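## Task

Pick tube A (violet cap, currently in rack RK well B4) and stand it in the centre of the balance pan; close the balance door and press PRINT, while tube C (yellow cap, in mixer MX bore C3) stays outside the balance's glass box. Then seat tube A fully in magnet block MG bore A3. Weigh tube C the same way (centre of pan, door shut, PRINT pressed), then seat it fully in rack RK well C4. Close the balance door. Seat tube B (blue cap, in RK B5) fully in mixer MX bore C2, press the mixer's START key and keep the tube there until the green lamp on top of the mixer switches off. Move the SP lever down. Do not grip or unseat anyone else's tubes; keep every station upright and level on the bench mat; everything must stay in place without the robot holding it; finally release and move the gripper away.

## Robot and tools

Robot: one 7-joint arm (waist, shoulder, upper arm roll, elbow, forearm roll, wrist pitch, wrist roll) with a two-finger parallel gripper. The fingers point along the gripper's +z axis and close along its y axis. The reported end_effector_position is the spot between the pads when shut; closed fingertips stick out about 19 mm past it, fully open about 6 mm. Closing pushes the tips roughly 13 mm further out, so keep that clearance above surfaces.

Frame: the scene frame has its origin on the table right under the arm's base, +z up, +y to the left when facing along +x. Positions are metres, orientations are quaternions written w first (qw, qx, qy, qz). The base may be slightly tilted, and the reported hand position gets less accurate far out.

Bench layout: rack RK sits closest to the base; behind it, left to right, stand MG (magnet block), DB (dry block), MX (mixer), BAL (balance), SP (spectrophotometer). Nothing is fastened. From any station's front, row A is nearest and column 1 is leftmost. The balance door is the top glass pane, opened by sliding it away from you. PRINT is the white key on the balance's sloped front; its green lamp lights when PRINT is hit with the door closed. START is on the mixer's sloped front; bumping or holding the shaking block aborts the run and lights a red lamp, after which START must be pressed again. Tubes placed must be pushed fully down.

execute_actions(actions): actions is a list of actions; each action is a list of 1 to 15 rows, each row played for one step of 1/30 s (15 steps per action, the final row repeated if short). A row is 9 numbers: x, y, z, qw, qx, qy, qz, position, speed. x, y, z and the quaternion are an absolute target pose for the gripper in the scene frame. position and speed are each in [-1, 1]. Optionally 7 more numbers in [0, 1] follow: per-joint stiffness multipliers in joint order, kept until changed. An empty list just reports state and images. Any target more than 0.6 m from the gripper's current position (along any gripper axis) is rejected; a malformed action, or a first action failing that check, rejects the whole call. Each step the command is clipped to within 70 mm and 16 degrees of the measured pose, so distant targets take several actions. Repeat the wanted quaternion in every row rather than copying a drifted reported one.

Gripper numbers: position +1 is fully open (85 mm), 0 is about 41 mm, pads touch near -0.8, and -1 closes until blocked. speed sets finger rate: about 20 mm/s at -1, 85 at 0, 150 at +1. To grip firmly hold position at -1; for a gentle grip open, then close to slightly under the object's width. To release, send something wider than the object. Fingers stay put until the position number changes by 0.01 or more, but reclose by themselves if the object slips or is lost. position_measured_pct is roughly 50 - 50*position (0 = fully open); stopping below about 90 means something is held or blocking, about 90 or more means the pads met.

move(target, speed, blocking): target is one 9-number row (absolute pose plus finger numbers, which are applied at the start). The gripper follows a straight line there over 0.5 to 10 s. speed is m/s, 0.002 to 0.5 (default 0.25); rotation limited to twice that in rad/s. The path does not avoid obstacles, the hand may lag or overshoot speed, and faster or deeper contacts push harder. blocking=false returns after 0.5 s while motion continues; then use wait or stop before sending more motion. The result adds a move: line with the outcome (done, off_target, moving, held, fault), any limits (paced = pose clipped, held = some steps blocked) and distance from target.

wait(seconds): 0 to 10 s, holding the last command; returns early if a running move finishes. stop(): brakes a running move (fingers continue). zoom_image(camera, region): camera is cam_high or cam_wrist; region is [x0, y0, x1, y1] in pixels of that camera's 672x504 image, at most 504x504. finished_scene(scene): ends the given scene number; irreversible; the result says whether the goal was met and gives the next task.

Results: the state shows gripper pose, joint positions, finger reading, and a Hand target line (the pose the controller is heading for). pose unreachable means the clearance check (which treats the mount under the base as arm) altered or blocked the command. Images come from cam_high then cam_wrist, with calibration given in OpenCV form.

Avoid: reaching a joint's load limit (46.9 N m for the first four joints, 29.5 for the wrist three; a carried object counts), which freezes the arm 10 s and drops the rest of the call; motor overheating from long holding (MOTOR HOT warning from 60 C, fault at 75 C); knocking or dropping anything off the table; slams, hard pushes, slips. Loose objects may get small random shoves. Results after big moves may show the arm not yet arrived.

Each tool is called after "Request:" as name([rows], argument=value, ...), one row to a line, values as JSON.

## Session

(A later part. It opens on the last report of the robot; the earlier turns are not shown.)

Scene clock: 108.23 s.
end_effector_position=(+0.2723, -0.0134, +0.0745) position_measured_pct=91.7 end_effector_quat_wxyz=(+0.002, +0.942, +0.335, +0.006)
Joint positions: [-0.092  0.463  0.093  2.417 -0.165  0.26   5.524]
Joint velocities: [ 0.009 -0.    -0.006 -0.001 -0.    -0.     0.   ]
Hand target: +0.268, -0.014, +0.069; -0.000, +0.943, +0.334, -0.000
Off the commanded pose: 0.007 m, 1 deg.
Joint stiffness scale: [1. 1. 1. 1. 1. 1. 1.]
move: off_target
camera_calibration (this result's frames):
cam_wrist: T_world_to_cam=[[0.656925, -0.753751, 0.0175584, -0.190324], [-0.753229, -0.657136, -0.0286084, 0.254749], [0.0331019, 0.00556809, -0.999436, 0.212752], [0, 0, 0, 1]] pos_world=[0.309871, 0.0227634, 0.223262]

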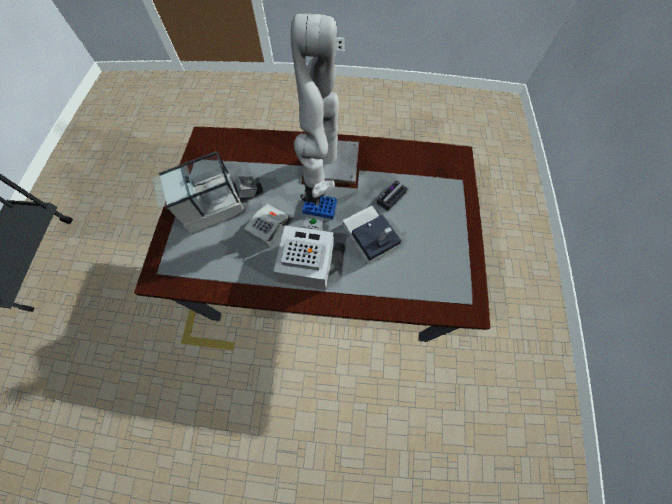

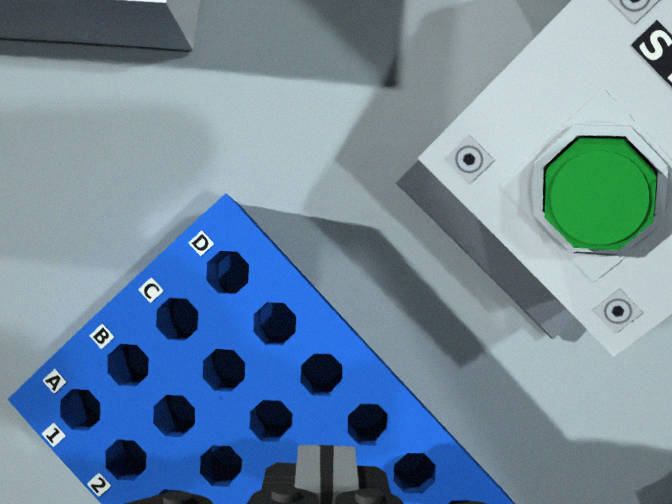

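Request:
move(target=[0.275,-0.16,0.275,0,0.996,-0.087,0,-1,0], speed=0.45)

Request:
move(target=[0.3192,-0.5071,0.265,0,0.8656,-0.5008,0,-1,0], speed=0.45)

Request:
move(target=[0.3192,-0.5071,0.236,0,0.8656,-0.5008,0,-1,0], speed=0.1)

Request:
move(target=[0.2572,-0.3993,0.236,0,0.8656,-0.5008,0,-1,0], speed=0.1)

Request:
move(target=[0.2550,-0.3956,0.236,0,0.8656,-0.5008,0,-1,0], speed=0.02)

Request:
move(target=[0.2570,-0.3990,0.265,0,0.8656,-0.5008,0,-1,0], speed=0.15)

Request:
move(target=[0.215,-0.326,0.27,0,0.8656,-0.5008,0,-0.3,0], speed=0.25)

Scene clock: 110.23 s.
end_effector_position=(+0.2770, -0.1573, +0.2730) position_measured_pct=91.7 end_effector_quat_wxyz=(-0.001, +0.997, -0.083, +0.001)
Joint positions: [-0.005  0.102  0.512  1.969 -0.057  1.088  5.057]
Joint velocities: [ 0.    -0.001  0.001 -0.003 -0.     0.002  0.   ]
Hand target: +0.275, -0.160, +0.274; -0.000, +0.996, -0.088, -0.000
Off the commanded pose: 0.004 m, 0 deg.
Joint stiffness scale: [1. 1. 1. 1. 1. 1. 1.]
move: off_target
camera_calibration (this result's frames):
cam_wrist: T_world_to_cam=[[-0.132046, -0.991212, 0.00785771, -0.121539], [-0.991059, 0.131864, -0.0203441, 0.357179], [0.0191291, -0.0104738, -0.999762, 0.413166], [0, 0, 0, 1]] pos_world=[0.330034, -0.163243, 0.421289]

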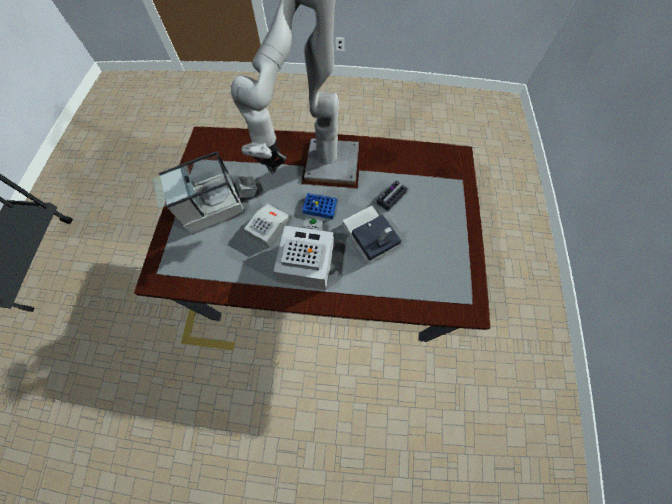

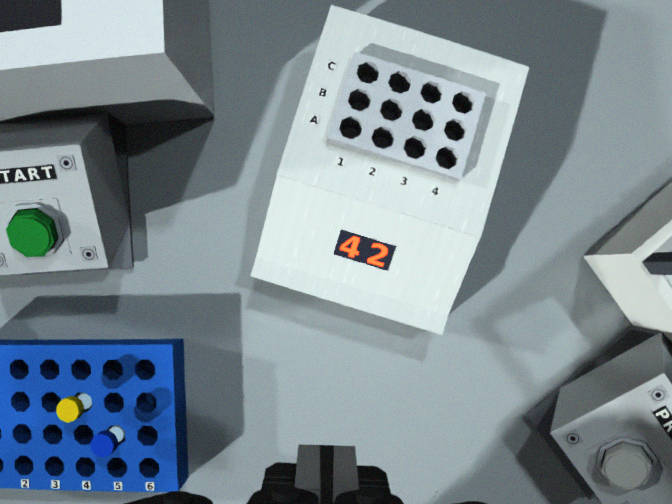

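Scene clock: 112.03 s.
end_effector_position=(+0.3187, -0.5070, +0.2653) position_measured_pct=91.7 end_effector_quat_wxyz=(+0.001, +0.867, -0.499, +0.000)
Joint positions: [ 0.684  0.843  0.763  0.971 -0.537  1.5    4.94 ]
Joint velocities: [ 0.005  0.004 -0.    -0.002 -0.001  0.001  0.   ]
Hand target: +0.319, -0.506, +0.265; -0.002, +0.865, -0.502, -0.000
Off the commanded pose: 0.001 m, 0 deg.
Joint stiffness scale: [1. 1. 1. 1. 1. 1. 1.]
move: done
camera_calibration (this result's frames):
cam_wrist: T_world_to_cam=[[-0.84712, -0.531249, 0.0127099, -0.0028663], [-0.531401, 0.846868, -0.0206707, 0.660551], [0.000217716, -0.0242646, -0.999706, 0.40004], [0, 0, 0, 1]] pos_world=[0.348502, -0.551215, 0.413613]

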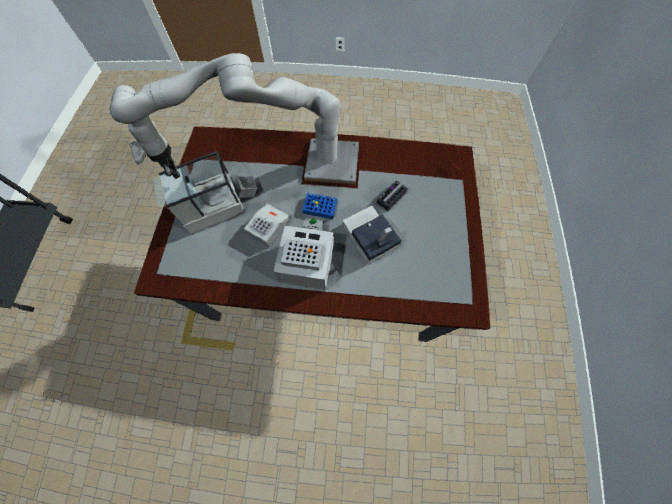

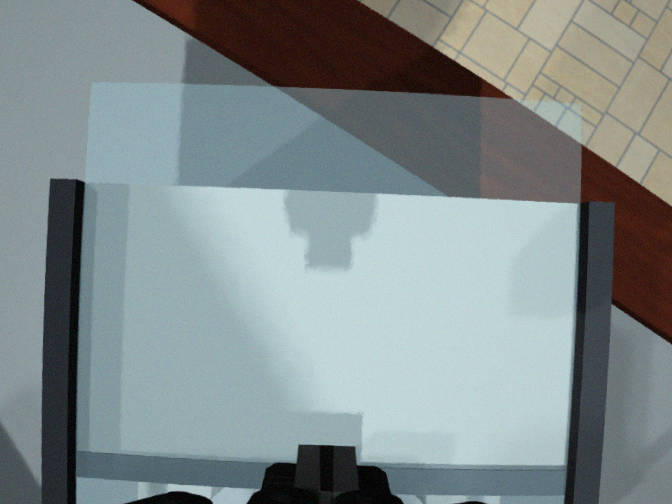

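Scene clock: 112.83 s.
end_effector_position=(+0.3159, -0.5082, +0.2383) position_measured_pct=91.7 end_effector_quat_wxyz=(+0.001, +0.864, -0.504, -0.001)
Joint positions: [ 0.682  0.859  0.749  1.031 -0.539  1.432  4.946]
Joint velocities: [ 0.     0.    -0.005 -0.    -0.    -0.002  0.   ]
Hand target: +0.319, -0.507, +0.236; -0.000, +0.866, -0.501, -0.000
Off the commanded pose: 0.004 m, 0 deg.
Joint stiffness scale: [1. 1. 1. 1. 1. 1. 1.]
move: off_target
camera_calibration (this result's frames):
cam_wrist: T_world_to_cam=[[-0.853462, -0.520975, 0.0136994, 0.00150673], [-0.52115, 0.853276, -0.0179721, 0.658868], [-0.00232637, -0.0224779, -0.999745, 0.374765], [0, 0, 0, 1]] pos_world=[0.345527, -0.552988, 0.38649]

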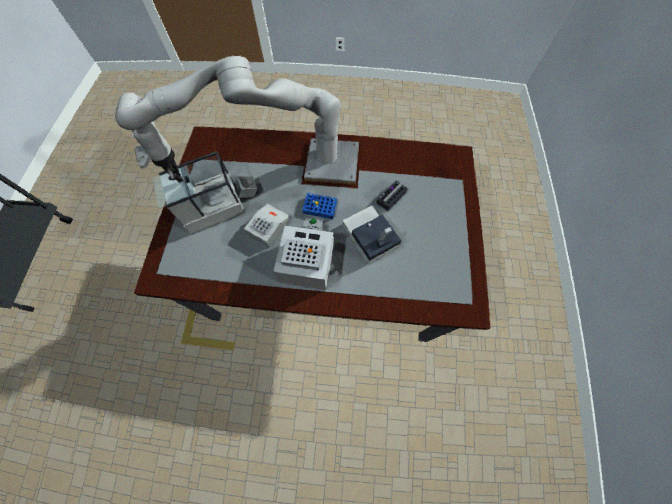

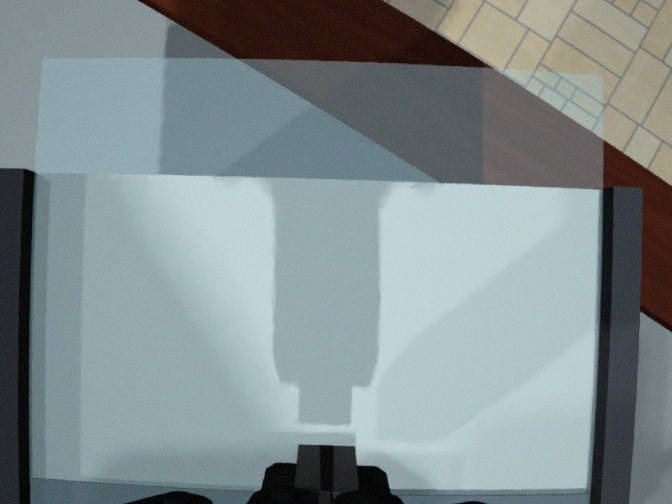

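Scene clock: 114.57 s.
end_effector_position=(+0.2583, -0.3987, +0.2359) position_measured_pct=91.7 end_effector_quat_wxyz=(-0.003, +0.865, -0.502, -0.000)
Joint positions: [ 0.479  0.585  0.788  1.564 -0.436  1.182  4.994]
Joint velocities: [-0.005 -0.006 -0.     0.001  0.    -0.001  0.   ]
Hand target: +0.257, -0.399, +0.236; +0.000, +0.866, -0.500, -0.000
Off the commanded pose: 0.001 m, 0 deg.
Joint stiffness scale: [1. 1. 1. 1. 1. 1. 1.]
move: done
camera_calibration (this result's frames):
cam_wrist: T_world_to_cam=[[-0.850564, -0.525839, 0.00577958, 0.00859095], [-0.525859, 0.850417, -0.0162595, 0.535026], [0.00363485, -0.016869, -0.999851, 0.375394], [0, 0, 0, 1]] pos_world=[0.287291, -0.444145, 0.383987]

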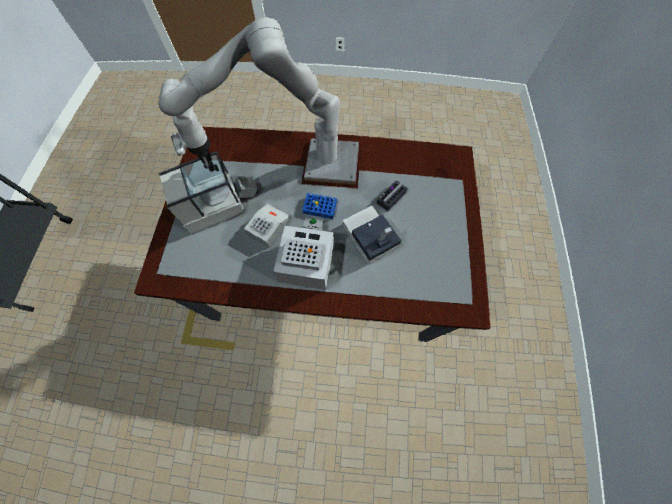

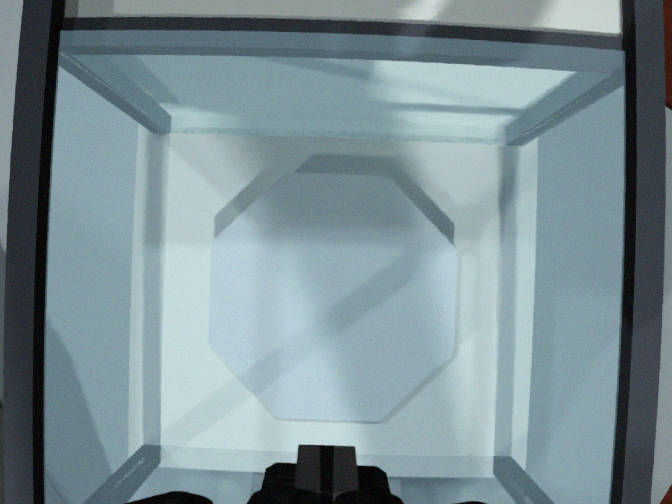

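Scene clock: 115.27 s.
end_effector_position=(+0.2566, -0.3958, +0.2358) position_measured_pct=91.7 end_effector_quat_wxyz=(-0.003, +0.865, -0.501, +0.001)
Joint positions: [ 0.474  0.576  0.789  1.579 -0.433  1.173  4.994]
Joint velocities: [-0.002 -0.004 -0.     0.002  0.002 -0.002 -0.   ]
Hand target: +0.255, -0.396, +0.236; -0.000, +0.866, -0.501, -0.000
Off the commanded pose: 0.002 m, 0 deg.
Joint stiffness scale: [1. 1. 1. 1. 1. 1. 1.]
move: done
camera_calibration (this result's frames):
cam_wrist: T_world_to_cam=[[-0.850186, -0.526457, 0.00518475, 0.00852375], [-0.526457, 0.850007, -0.0181788, 0.53212], [0.00516329, -0.0181849, -0.999821, 0.37442], [0, 0, 0, 1]] pos_world=[0.285452, -0.44101, 0.383982]

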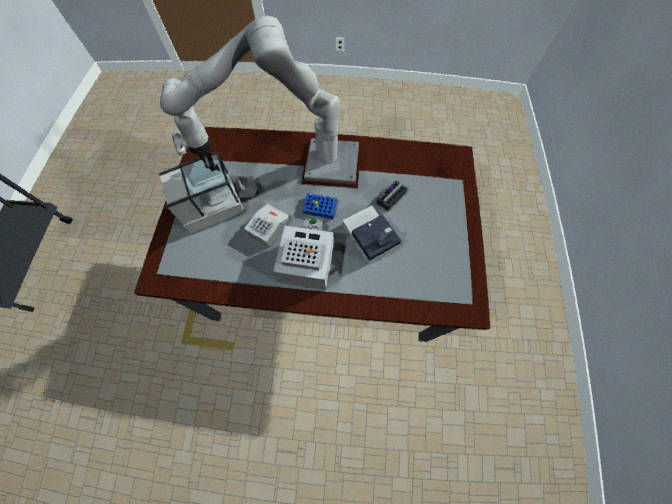

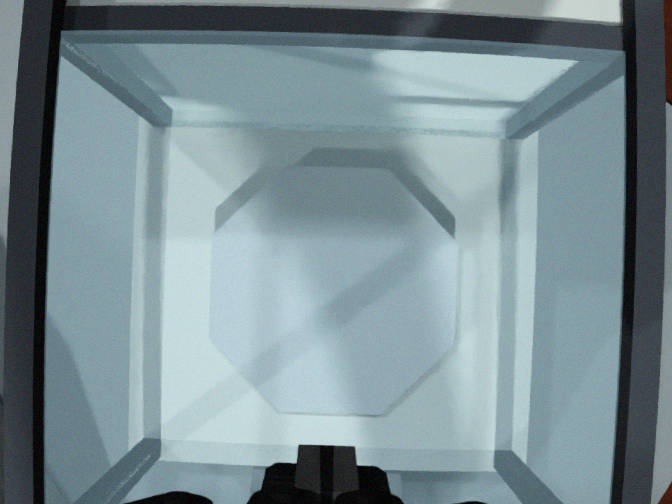

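Scene clock: 116.07 s.
end_effector_position=(+0.2576, -0.3996, +0.2629) position_measured_pct=91.7 end_effector_quat_wxyz=(-0.001, +0.866, -0.500, +0.001)
Joint positions: [ 0.472  0.555  0.804  1.517 -0.411  1.247  4.977]
Joint velocities: [-0.001 -0.001 -0.002 -0.001  0.001  0.001  0.   ]
Hand target: +0.257, -0.399, +0.265; +0.000, +0.866, -0.501, +0.000
Off the commanded pose: 0.002 m, 0 deg.
Joint stiffness scale: [1. 1. 1. 1. 1. 1. 1.]
move: done
camera_calibration (this result's frames):
cam_wrist: T_world_to_cam=[[-0.848528, -0.529101, 0.00717092, 0.005153], [-0.529127, 0.84829, -0.0206769, 0.537079], [0.00485713, -0.0213392, -0.99976, 0.400308], [0, 0, 0, 1]] pos_world=[0.286611, -0.44433, 0.41128]

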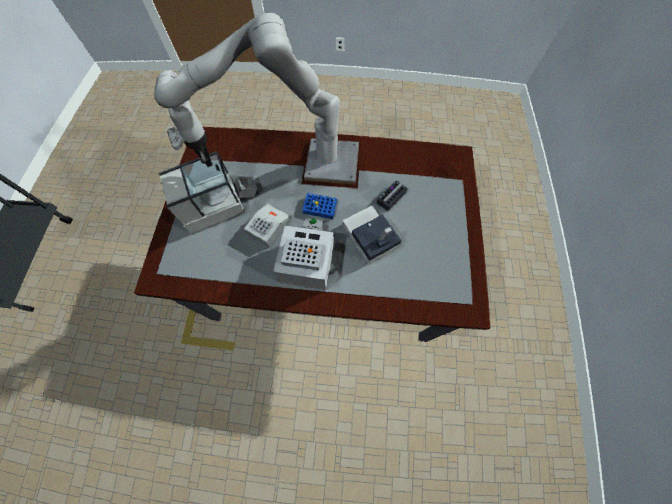

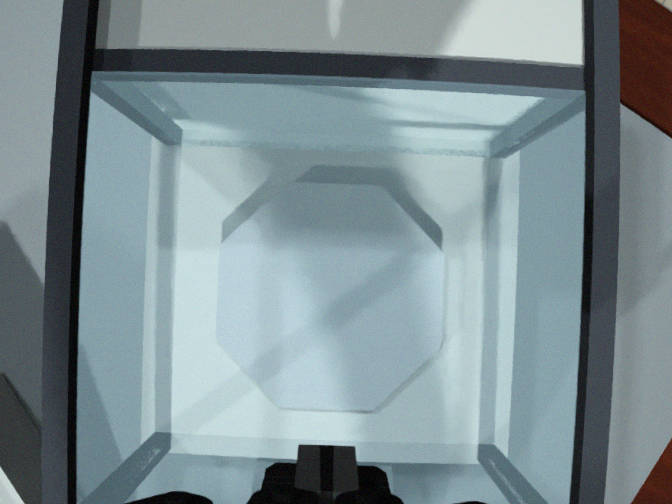

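Scene clock: 117.10 s.
end_effector_position=(+0.2159, -0.3252, +0.2701) position_measured_pct=65.1 end_effector_quat_wxyz=(-0.003, +0.866, -0.499, -0.001)
Joint positions: [ 0.302  0.348  0.86   1.779 -0.285  1.153  4.897]
Joint velocities: [-0.005 -0.004 -0.002  0.001  0.    -0.     0.   ]
Hand target: +0.215, -0.326, +0.270; +0.000, +0.866, -0.500, -0.000
Off the commanded pose: 0.001 m, 0 deg.
Joint stiffness scale: [1. 1. 1. 1. 1. 1. 1.]
move: done
camera_calibration (this result's frames):
cam_wrist: T_world_to_cam=[[-0.847637, -0.530534, 0.00678431, 0.00857957], [-0.530572, 0.847503, -0.0152522, 0.450591], [0.0023421, -0.0165279, -0.999861, 0.411368], [0, 0, 0, 1]] pos_world=[0.24538, -0.370527, 0.418125]

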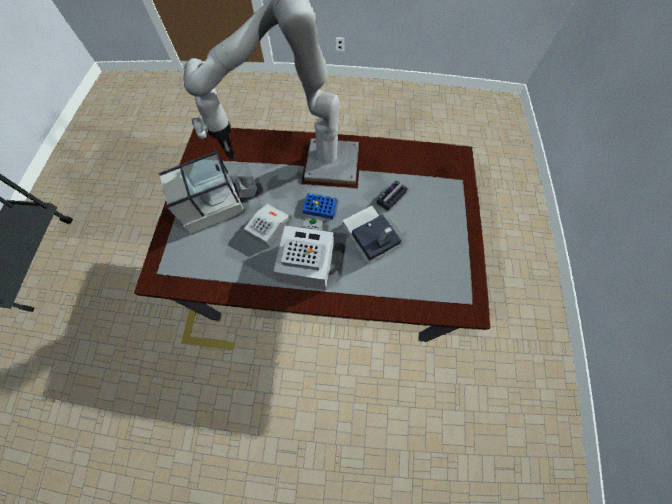

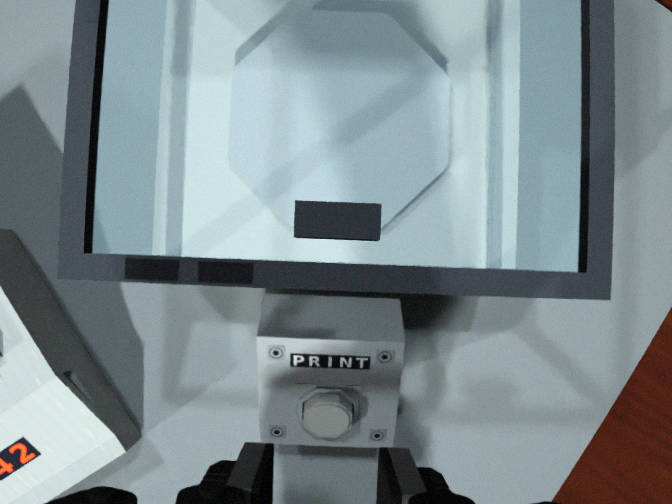

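Request:
move(target=[0.2488,-0.0295,0.102,0,0.9426,0.3338,0,-0.3,0], speed=0.5)

Scene clock: 119.83 s.
end_effector_position=(+0.2490, -0.0322, +0.1037) position_measured_pct=65.1 end_effector_quat_wxyz=(+0.001, +0.945, +0.328, -0.000)
Joint positions: [-0.086  0.344  0.166  2.443 -0.148  0.368  5.569]
Joint velocities: [-0.007  0.008 -0.001  0.001  0.    -0.001 -0.   ]
Hand target: +0.248, -0.031, +0.103; +0.002, +0.942, +0.335, -0.001
Off the commanded pose: 0.003 m, 1 deg.
Joint stiffness scale: [1. 1. 1. 1. 1. 1. 1.]
move: done
camera_calibration (this result's frames):
cam_wrist: T_world_to_cam=[[0.646474, -0.762834, 0.0124992, -0.186903], [-0.762632, -0.646592, -0.0176423, 0.2272], [0.02154, 0.001873, -0.999766, 0.245618], [0, 0, 0, 1]] pos_world=[0.288808, 0.00386962, 0.251906]

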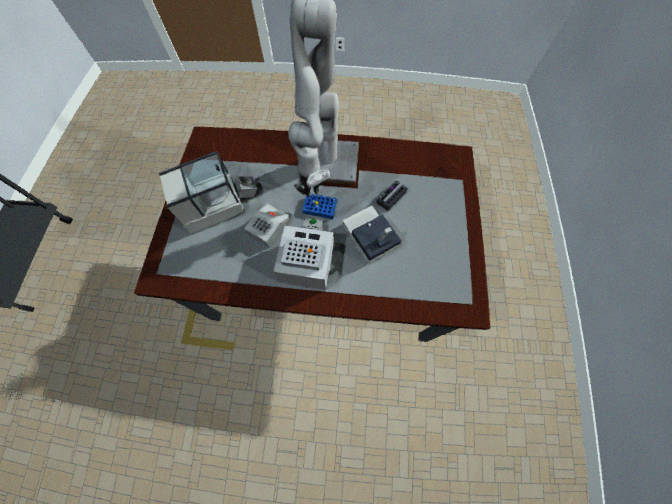

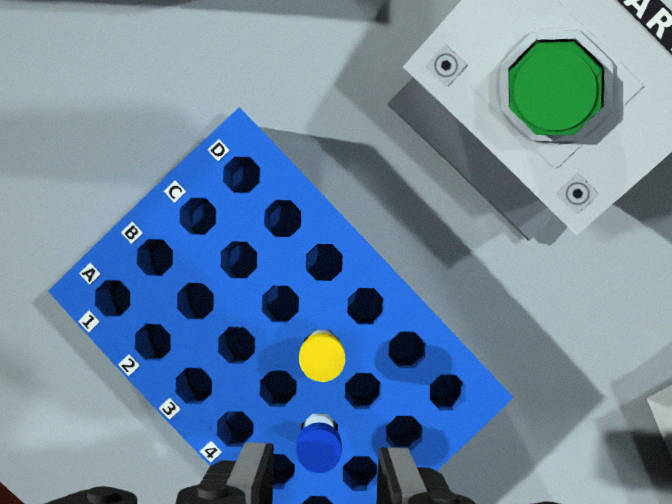

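Request:
move(target=[0.2480,-0.0300,0.075,0,0.9426,0.3338,0,-0.3,0], speed=0.08)

Request:
move(target=[0.2478,-0.0304,0.0568,0,0.9426,0.3338,0,-0.3,0], speed=0.05)

Scene clock: 121.10 s.
end_effector_position=(+0.2487, -0.0296, +0.0760) position_measured_pct=65.1 end_effector_quat_wxyz=(+0.000, +0.943, +0.334, -0.000)
Joint positions: [-0.039  0.441  0.101  2.473 -0.181  0.239  5.601]
Joint velocities: [ 0.008  0.007 -0.004  0.    -0.    -0.001  0.   ]
Hand target: +0.248, -0.030, +0.075; -0.000, +0.943, +0.334, +0.000
Off the commanded pose: 0.001 m, 0 deg.
Joint stiffness scale: [1. 1. 1. 1. 1. 1. 1.]
move: done
camera_calibration (this result's frames):
cam_wrist: T_world_to_cam=[[0.655914, -0.754759, 0.0107002, -0.186342], [-0.754532, -0.655987, -0.0190356, 0.226028], [0.0213865, 0.00441208, -0.999762, 0.218062], [0, 0, 0, 1]] pos_world=[0.288106, 0.00666574, 0.224306]

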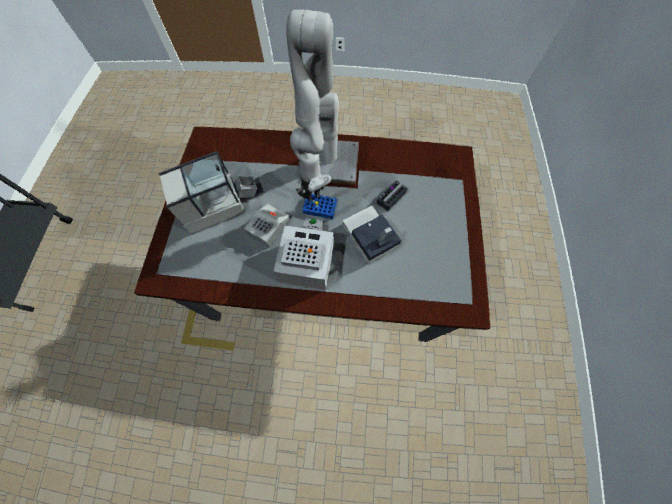

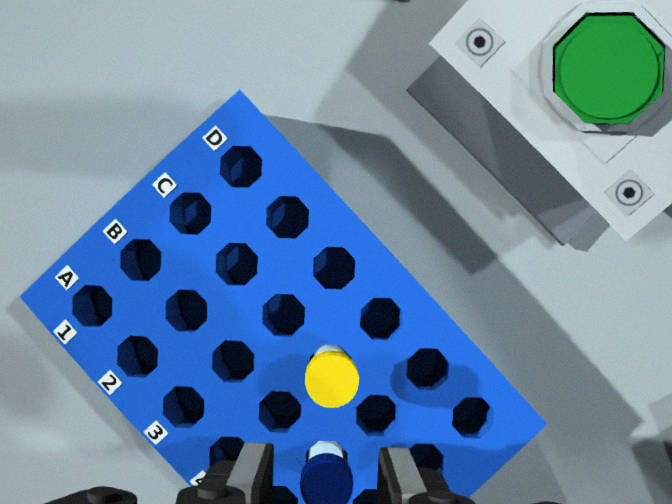

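Scene clock: 121.97 s.
end_effector_position=(+0.2486, -0.0301, +0.0577) position_measured_pct=65.1 end_effector_quat_wxyz=(+0.000, +0.943, +0.334, -0.000)
Joint positions: [-0.003  0.509  0.058  2.487 -0.183  0.154  5.601]
Joint velocities: [ 0.004  0.006 -0.     0.    -0.    -0.001  0.   ]
Hand target: +0.248, -0.030, +0.057; -0.000, +0.943, +0.334, +0.000
Off the commanded pose: 0.001 m, 0 deg.
Joint stiffness scale: [1. 1. 1. 1. 1. 1. 1.]
move: done
camera_calibration (this result's frames):
cam_wrist: T_world_to_cam=[[0.655962, -0.754717, 0.010774, -0.186451], [-0.754492, -0.656037, -0.0189118, 0.225257], [0.0213411, 0.00427655, -0.999763, 0.199744], [0, 0, 0, 1]] pos_world=[0.287997, 0.00620529, 0.205965]

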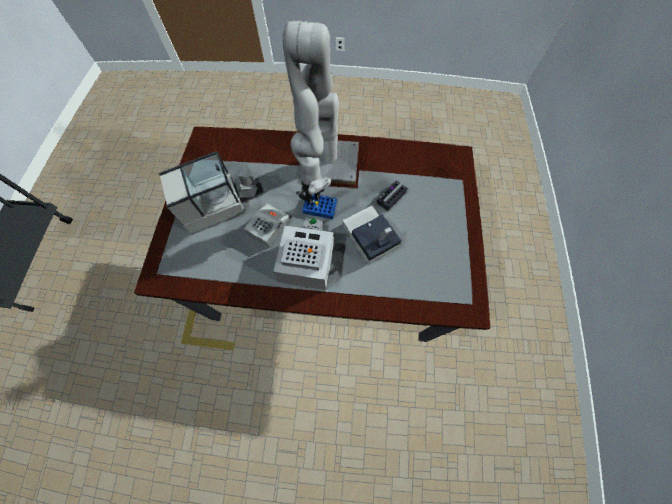

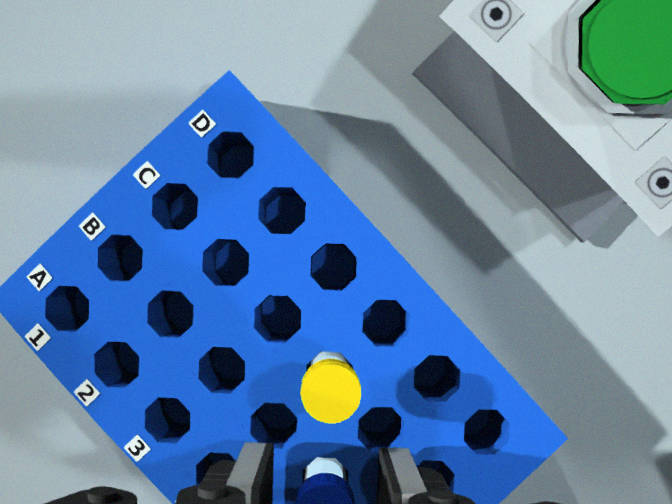

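Request:
execute_actions([
  [[0.2478,-0.0304,0.0568,0,0.9426,0.3338,0,-1,-0.3]],
])

Request:
move(target=[0.2490,-0.0300,0.105,0,0.9426,0.3338,0,-1,0], speed=0.08)

Request:
move(target=[0.33,-0.02,0.27,0,0.985,0.17,0,-1,0], speed=0.4)

Request:
move(target=[0.5540,-0.0005,0.255,0,0.9995,-0.0314,0,-1,0], speed=0.4)

Request:
move(target=[0.5545,-0.0005,0.224,0,0.9995,-0.0314,0,-1,0], speed=0.08)

Request:
zoom_image(camera="cam_wrist", region=[150, 280, 500, 504])

Scene clock: 123.03 s.
end_effector_position=(+0.2484, -0.0302, +0.0575) position_measured_pct=82.9 end_effector_quat_wxyz=(+0.000, +0.943, +0.334, -0.000)
Joint positions: [-0.003  0.51   0.058  2.487 -0.183  0.154  5.601]
Joint velocities: [ 0.    -0.    -0.001  0.002 -0.    -0.     0.   ]
Hand target: +0.248, -0.030, +0.057; +0.000, +0.943, +0.334, -0.000
Off the commanded pose: 0.001 m, 0 deg.
Joint stiffness scale: [1. 1. 1. 1. 1. 1. 1.]
camera_calibration (this result's frames):
cam_wrist: T_world_to_cam=[[0.655525, -0.755101, 0.0104656, -0.186365], [-0.754887, -0.655595, -0.0184762, 0.225126], [0.0208126, 0.00421124, -0.999775, 0.199669], [0, 0, 0, 1]] pos_world=[0.287955, 0.00602621, 0.205734]

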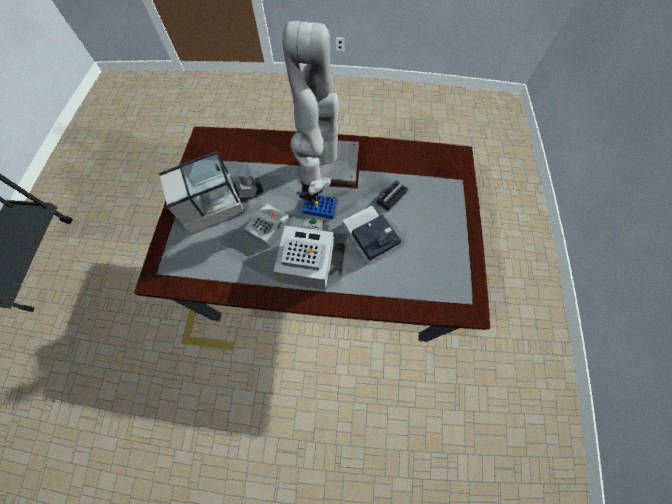

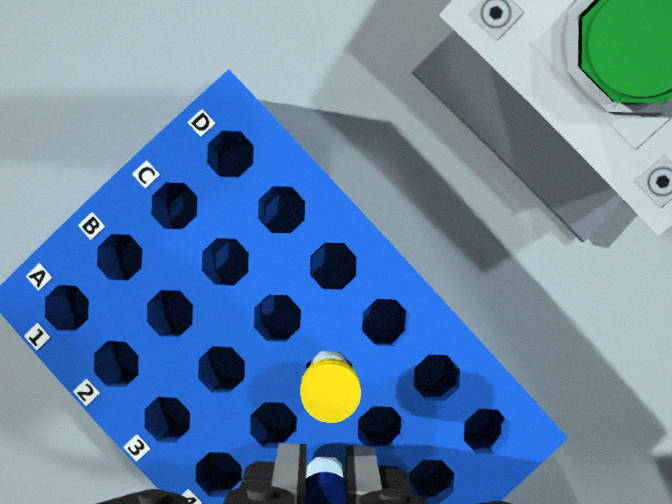

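Scene clock: 124.10 s.
end_effector_position=(+0.2485, -0.0302, +0.1038) position_measured_pct=82.9 end_effector_quat_wxyz=(-0.000, +0.943, +0.333, +0.000)
Joint positions: [-0.077  0.342  0.149  2.445 -0.141  0.367  5.567]
Joint velocities: [-0.009 -0.006  0.007  0.     0.     0.001  0.   ]
Hand target: +0.249, -0.030, +0.105; +0.000, +0.943, +0.334, -0.000
Off the commanded pose: 0.001 m, 0 deg.
Joint stiffness scale: [1. 1. 1. 1. 1. 1. 1.]
move: done
camera_calibration (this result's frames):
cam_wrist: T_world_to_cam=[[0.654974, -0.755583, 0.0101896, -0.186753], [-0.755341, -0.655032, -0.0198191, 0.226285], [0.0216495, 0.0052844, -0.999752, 0.245748], [0, 0, 0, 1]] pos_world=[0.287921, 0.00581793, 0.252075]

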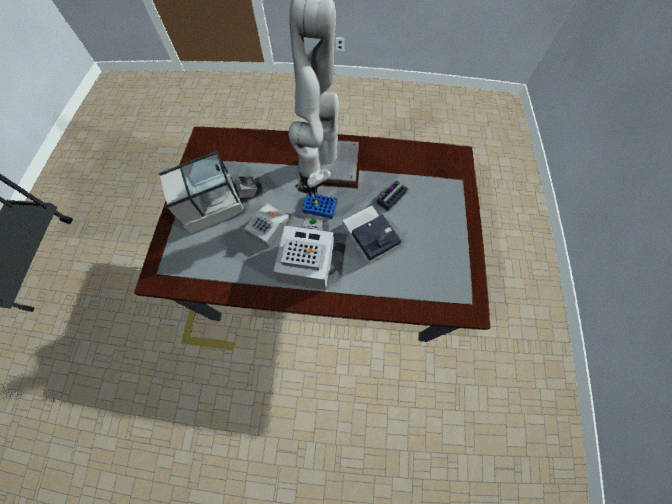

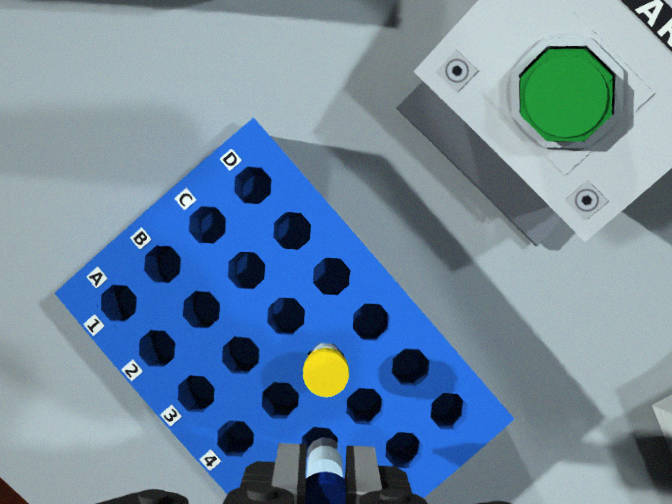

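Scene clock: 125.20 s.
end_effector_position=(+0.3311, -0.0219, +0.2690) position_measured_pct=82.9 end_effector_quat_wxyz=(-0.000, +0.986, +0.168, +0.002)
Joint positions: [-0.19   0.132  0.23   1.939 -0.036  1.076  5.084]
Joint velocities: [-0.005 -0.     0.001 -0.002 -0.     0.002 -0.   ]
Hand target: +0.331, -0.021, +0.269; +0.001, +0.986, +0.169, -0.000
Off the commanded pose: 0.002 m, 0 deg.
Joint stiffness scale: [1. 1. 1. 1. 1. 1. 1.]
move: done; limits=paced
camera_calibration (this result's frames):
cam_wrist: T_world_to_cam=[[0.362345, -0.931984, 0.0105453, -0.143302], [-0.931679, -0.362496, -0.0238998, 0.363308], [0.0260969, -0.00116485, -0.999659, 0.407452], [0, 0, 0, 1]] pos_world=[0.379778, -0.00138292, 0.417507]

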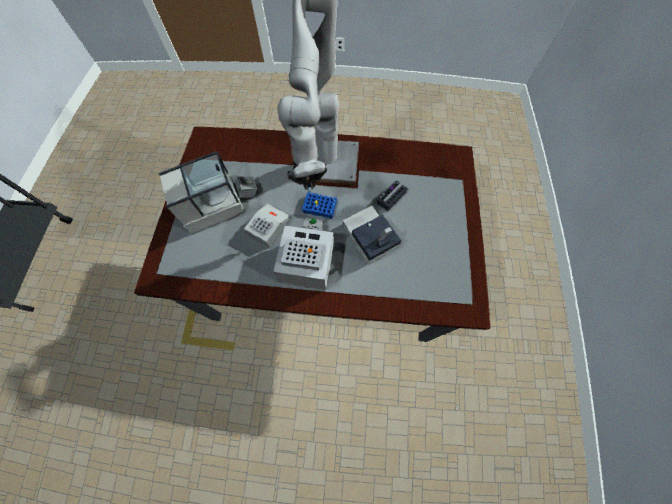

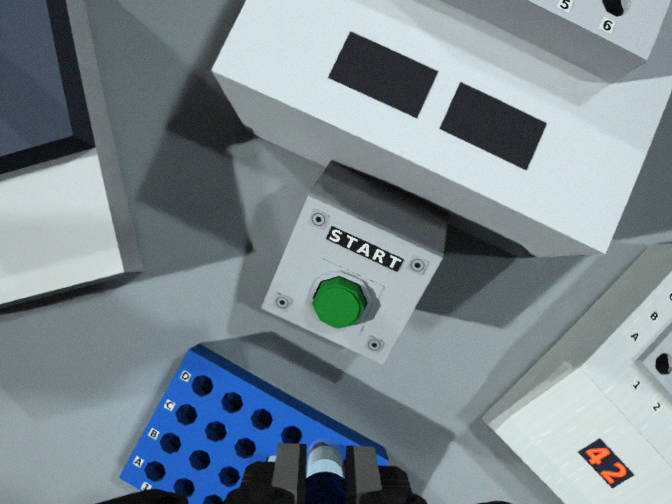

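Scene clock: 126.53 s.
end_effector_position=(+0.5548, +0.0003, +0.2549) position_measured_pct=82.9 end_effector_quat_wxyz=(+0.001, +1.000, -0.026, +0.002)
Joint positions: [-0.165  0.655  0.266  1.204 -0.164  1.304  4.73 ]
Joint velocities: [ 0.002  0.005 -0.    -0.002  0.     0.001 -0.   ]
Hand target: +0.554, -0.001, +0.255; -0.000, +0.999, -0.032, -0.000
Off the commanded pose: 0.001 m, 1 deg.
Joint stiffness scale: [1. 1. 1. 1. 1. 1. 1.]
move: done
camera_calibration (this result's frames):
cam_wrist: T_world_to_cam=[[-0.0186835, -0.999736, 0.0133601, 0.00719215], [-0.999552, 0.018364, -0.0236475, 0.616863], [0.0233959, -0.0137959, -0.999631, 0.389032], [0, 0, 0, 1]] pos_world=[0.607619, 0.0012292, 0.40338]

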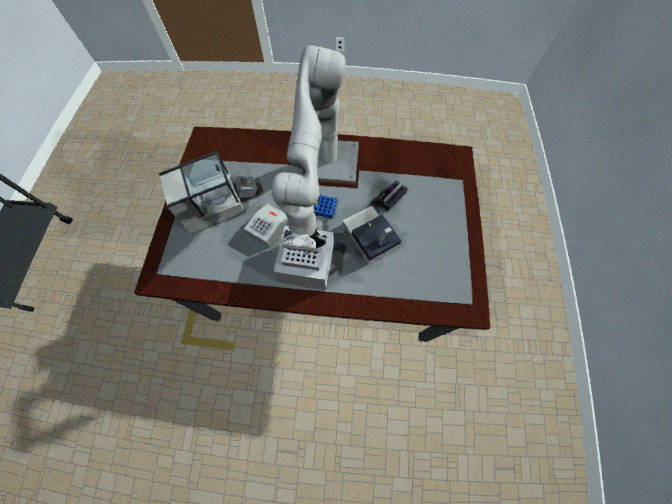

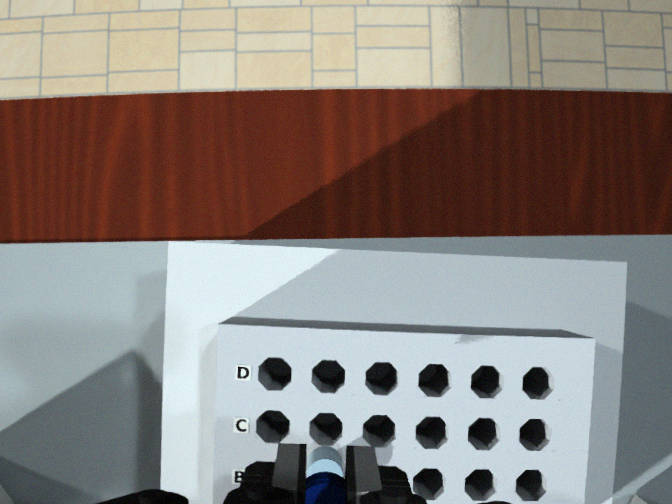

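Scene clock: 127.37 s.
end_effector_position=(+0.5539, -0.0016, +0.2262) position_measured_pct=82.9 end_effector_quat_wxyz=(+0.003, +1.000, -0.031, -0.000)
Joint positions: [-0.165  0.68   0.265  1.256 -0.17   1.234  4.73 ]
Joint velocities: [ 0.001  0.002 -0.001 -0.    -0.    -0.001 -0.001]
Hand target: +0.554, -0.000, +0.224; -0.000, +1.000, -0.031, -0.000
Off the commanded pose: 0.002 m, 0 deg.
Joint stiffness scale: [1. 1. 1. 1. 1. 1. 1.]
move: done
camera_calibration (this result's frames):
cam_wrist: T_world_to_cam=[[-0.0279931, -0.999481, 0.015924, 0.0102307], [-0.999446, 0.0276977, -0.0184778, 0.614176], [0.0180271, -0.0164324, -0.999702, 0.363309], [0, 0, 0, 1]] pos_world=[0.607572, -0.000815828, 0.374387]

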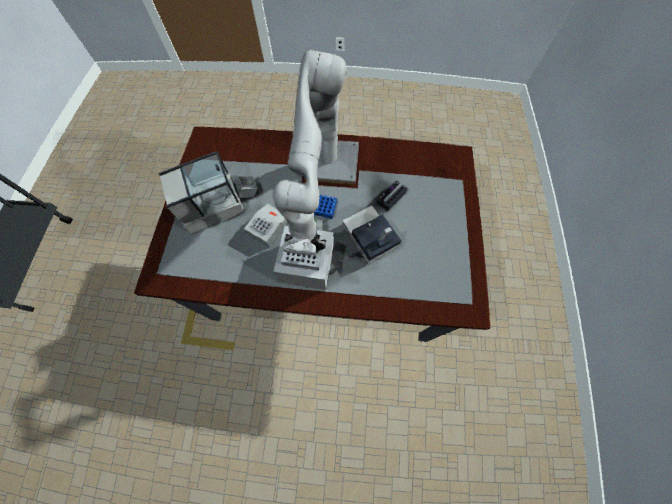

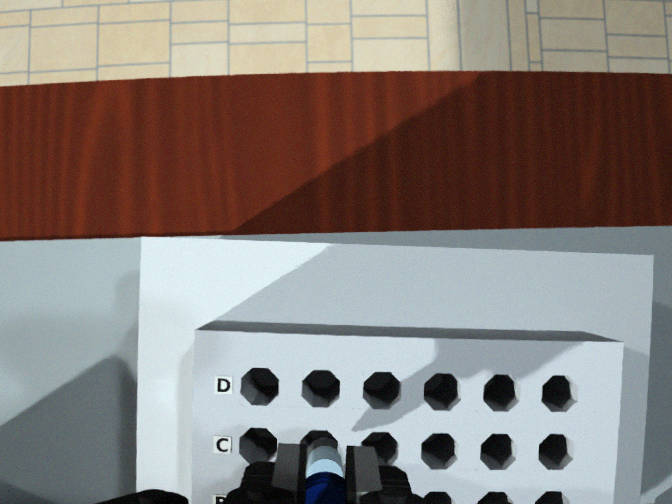

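Region (150, 280, 500, 504) of cam_wrist's 672x504 image, scaled by 1.440; it fills the top 323 rows of this view, and the rest is white.

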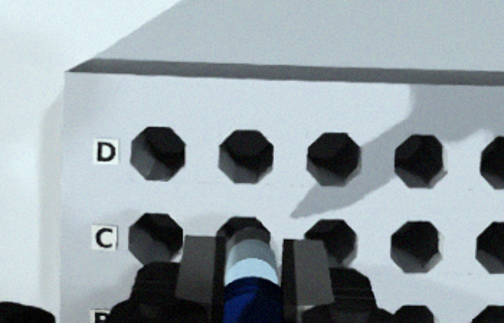

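Request:
move(target=[0.5540,0.0022,0.219,0,0.9995,-0.0314,0,-1,0], speed=0.03)

Request:
zoom_image(camera="cam_wrist", region=[150, 280, 500, 504])

Scene clock: 128.53 s.
end_effector_position=(+0.5536, -0.0019, +0.2212) position_measured_pct=82.9 end_effector_quat_wxyz=(+0.003, +0.999, -0.032, -0.000)
Joint positions: [-0.165  0.683  0.265  1.266 -0.17   1.22   4.73 ]
Joint velocities: [ 0.002  0.002  0.001  0.003 -0.    -0.001  0.   ]
Hand target: +0.554, +0.002, +0.219; +0.000, +1.000, -0.031, -0.000
Off the commanded pose: 0.005 m, 0 deg.
Joint stiffness scale: [1. 1. 1. 1. 1. 1. 1.]
move: off_target
camera_calibration (this result's frames):
cam_wrist: T_world_to_cam=[[-0.0294465, -0.999433, 0.0163163, 0.0107344], [-0.999404, 0.0291435, -0.0185107, 0.613721], [0.0180247, -0.0168517, -0.999696, 0.358294], [0, 0, 0, 1]] pos_world=[0.607213, -0.0011198, 0.36937]

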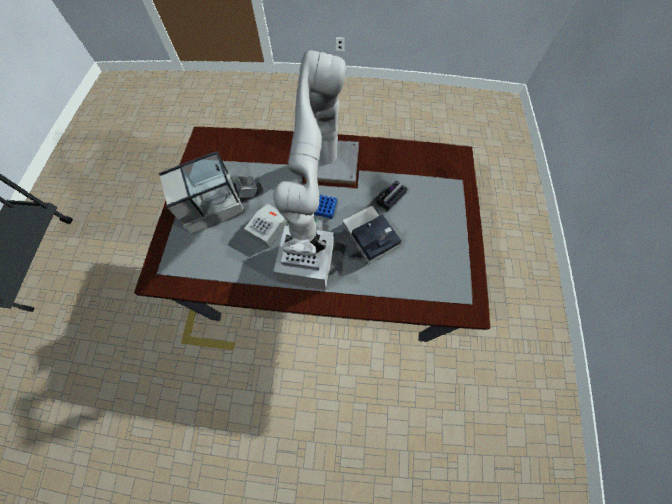

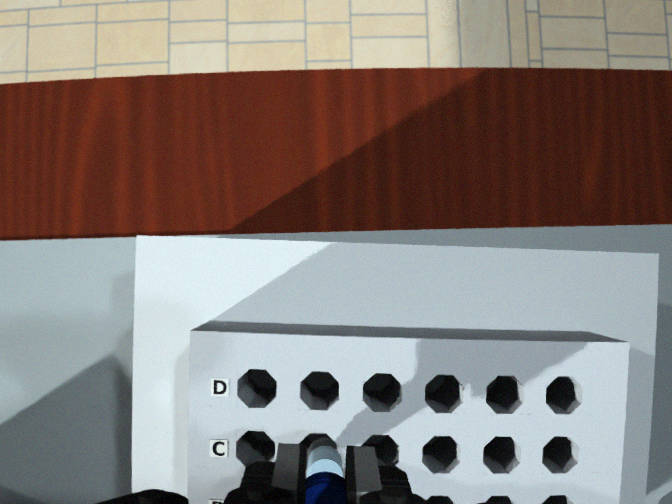

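Region (150, 280, 500, 504) of cam_wrist's 672x504 image, scaled by 1.440; it fills the top 323 rows of this view, and the rest is white.

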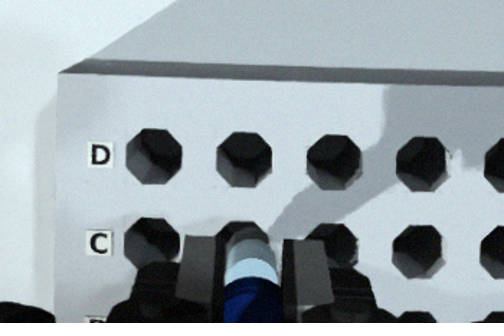

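Request:
move(target=[0.5540,0.0048,0.219,0,0.9995,-0.0314,0,-1,0], speed=0.02)

Request:
zoom_image(camera="cam_wrist", region=[150, 280, 500, 504])

Scene clock: 129.43 s.
end_effector_position=(+0.5536, +0.0000, +0.2210) position_measured_pct=82.9 end_effector_quat_wxyz=(+0.003, +1.000, -0.031, -0.000)
Joint positions: [-0.168  0.683  0.265  1.266 -0.171  1.22   4.729]
Joint velocities: [-0.003  0.001 -0.001  0.001 -0.001 -0.    -0.001]
Hand target: +0.554, +0.005, +0.219; +0.000, +1.000, -0.031, -0.000
Off the commanded pose: 0.005 m, 0 deg.
Joint stiffness scale: [1. 1. 1. 1. 1. 1. 1.]
move: off_target
camera_calibration (this result's frames):
cam_wrist: T_world_to_cam=[[-0.0273768, -0.999496, 0.0160424, 0.0115607], [-0.999466, 0.0270821, -0.0183068, 0.613637], [0.0178631, -0.016535, -0.999704, 0.358263], [0, 0, 0, 1]] pos_world=[0.607226, 0.000860142, 0.369205]

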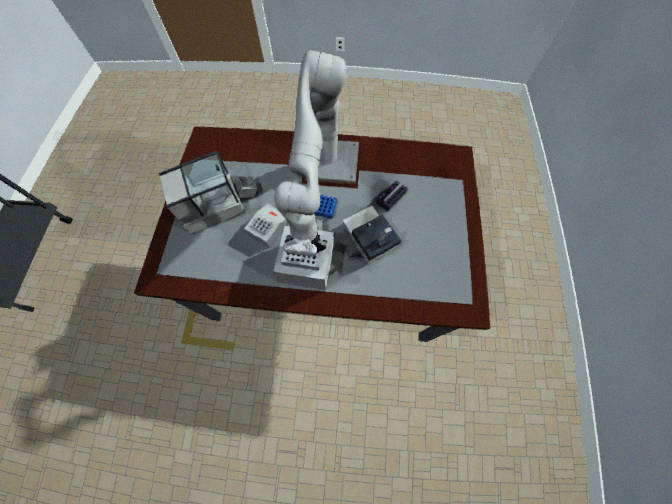

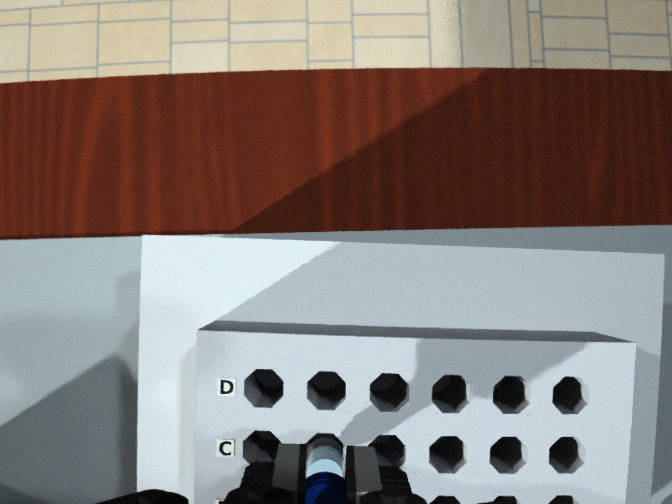

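Region (150, 280, 500, 504) of cam_wrist's 672x504 image, scaled by 1.440; it fills the top 323 rows of this view, and the rest is white.

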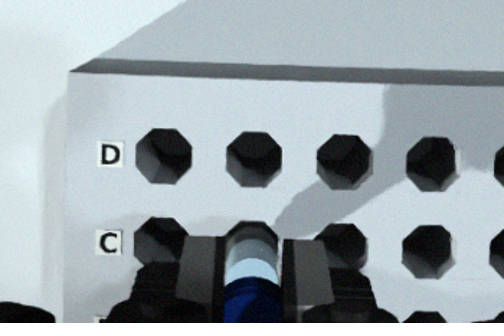

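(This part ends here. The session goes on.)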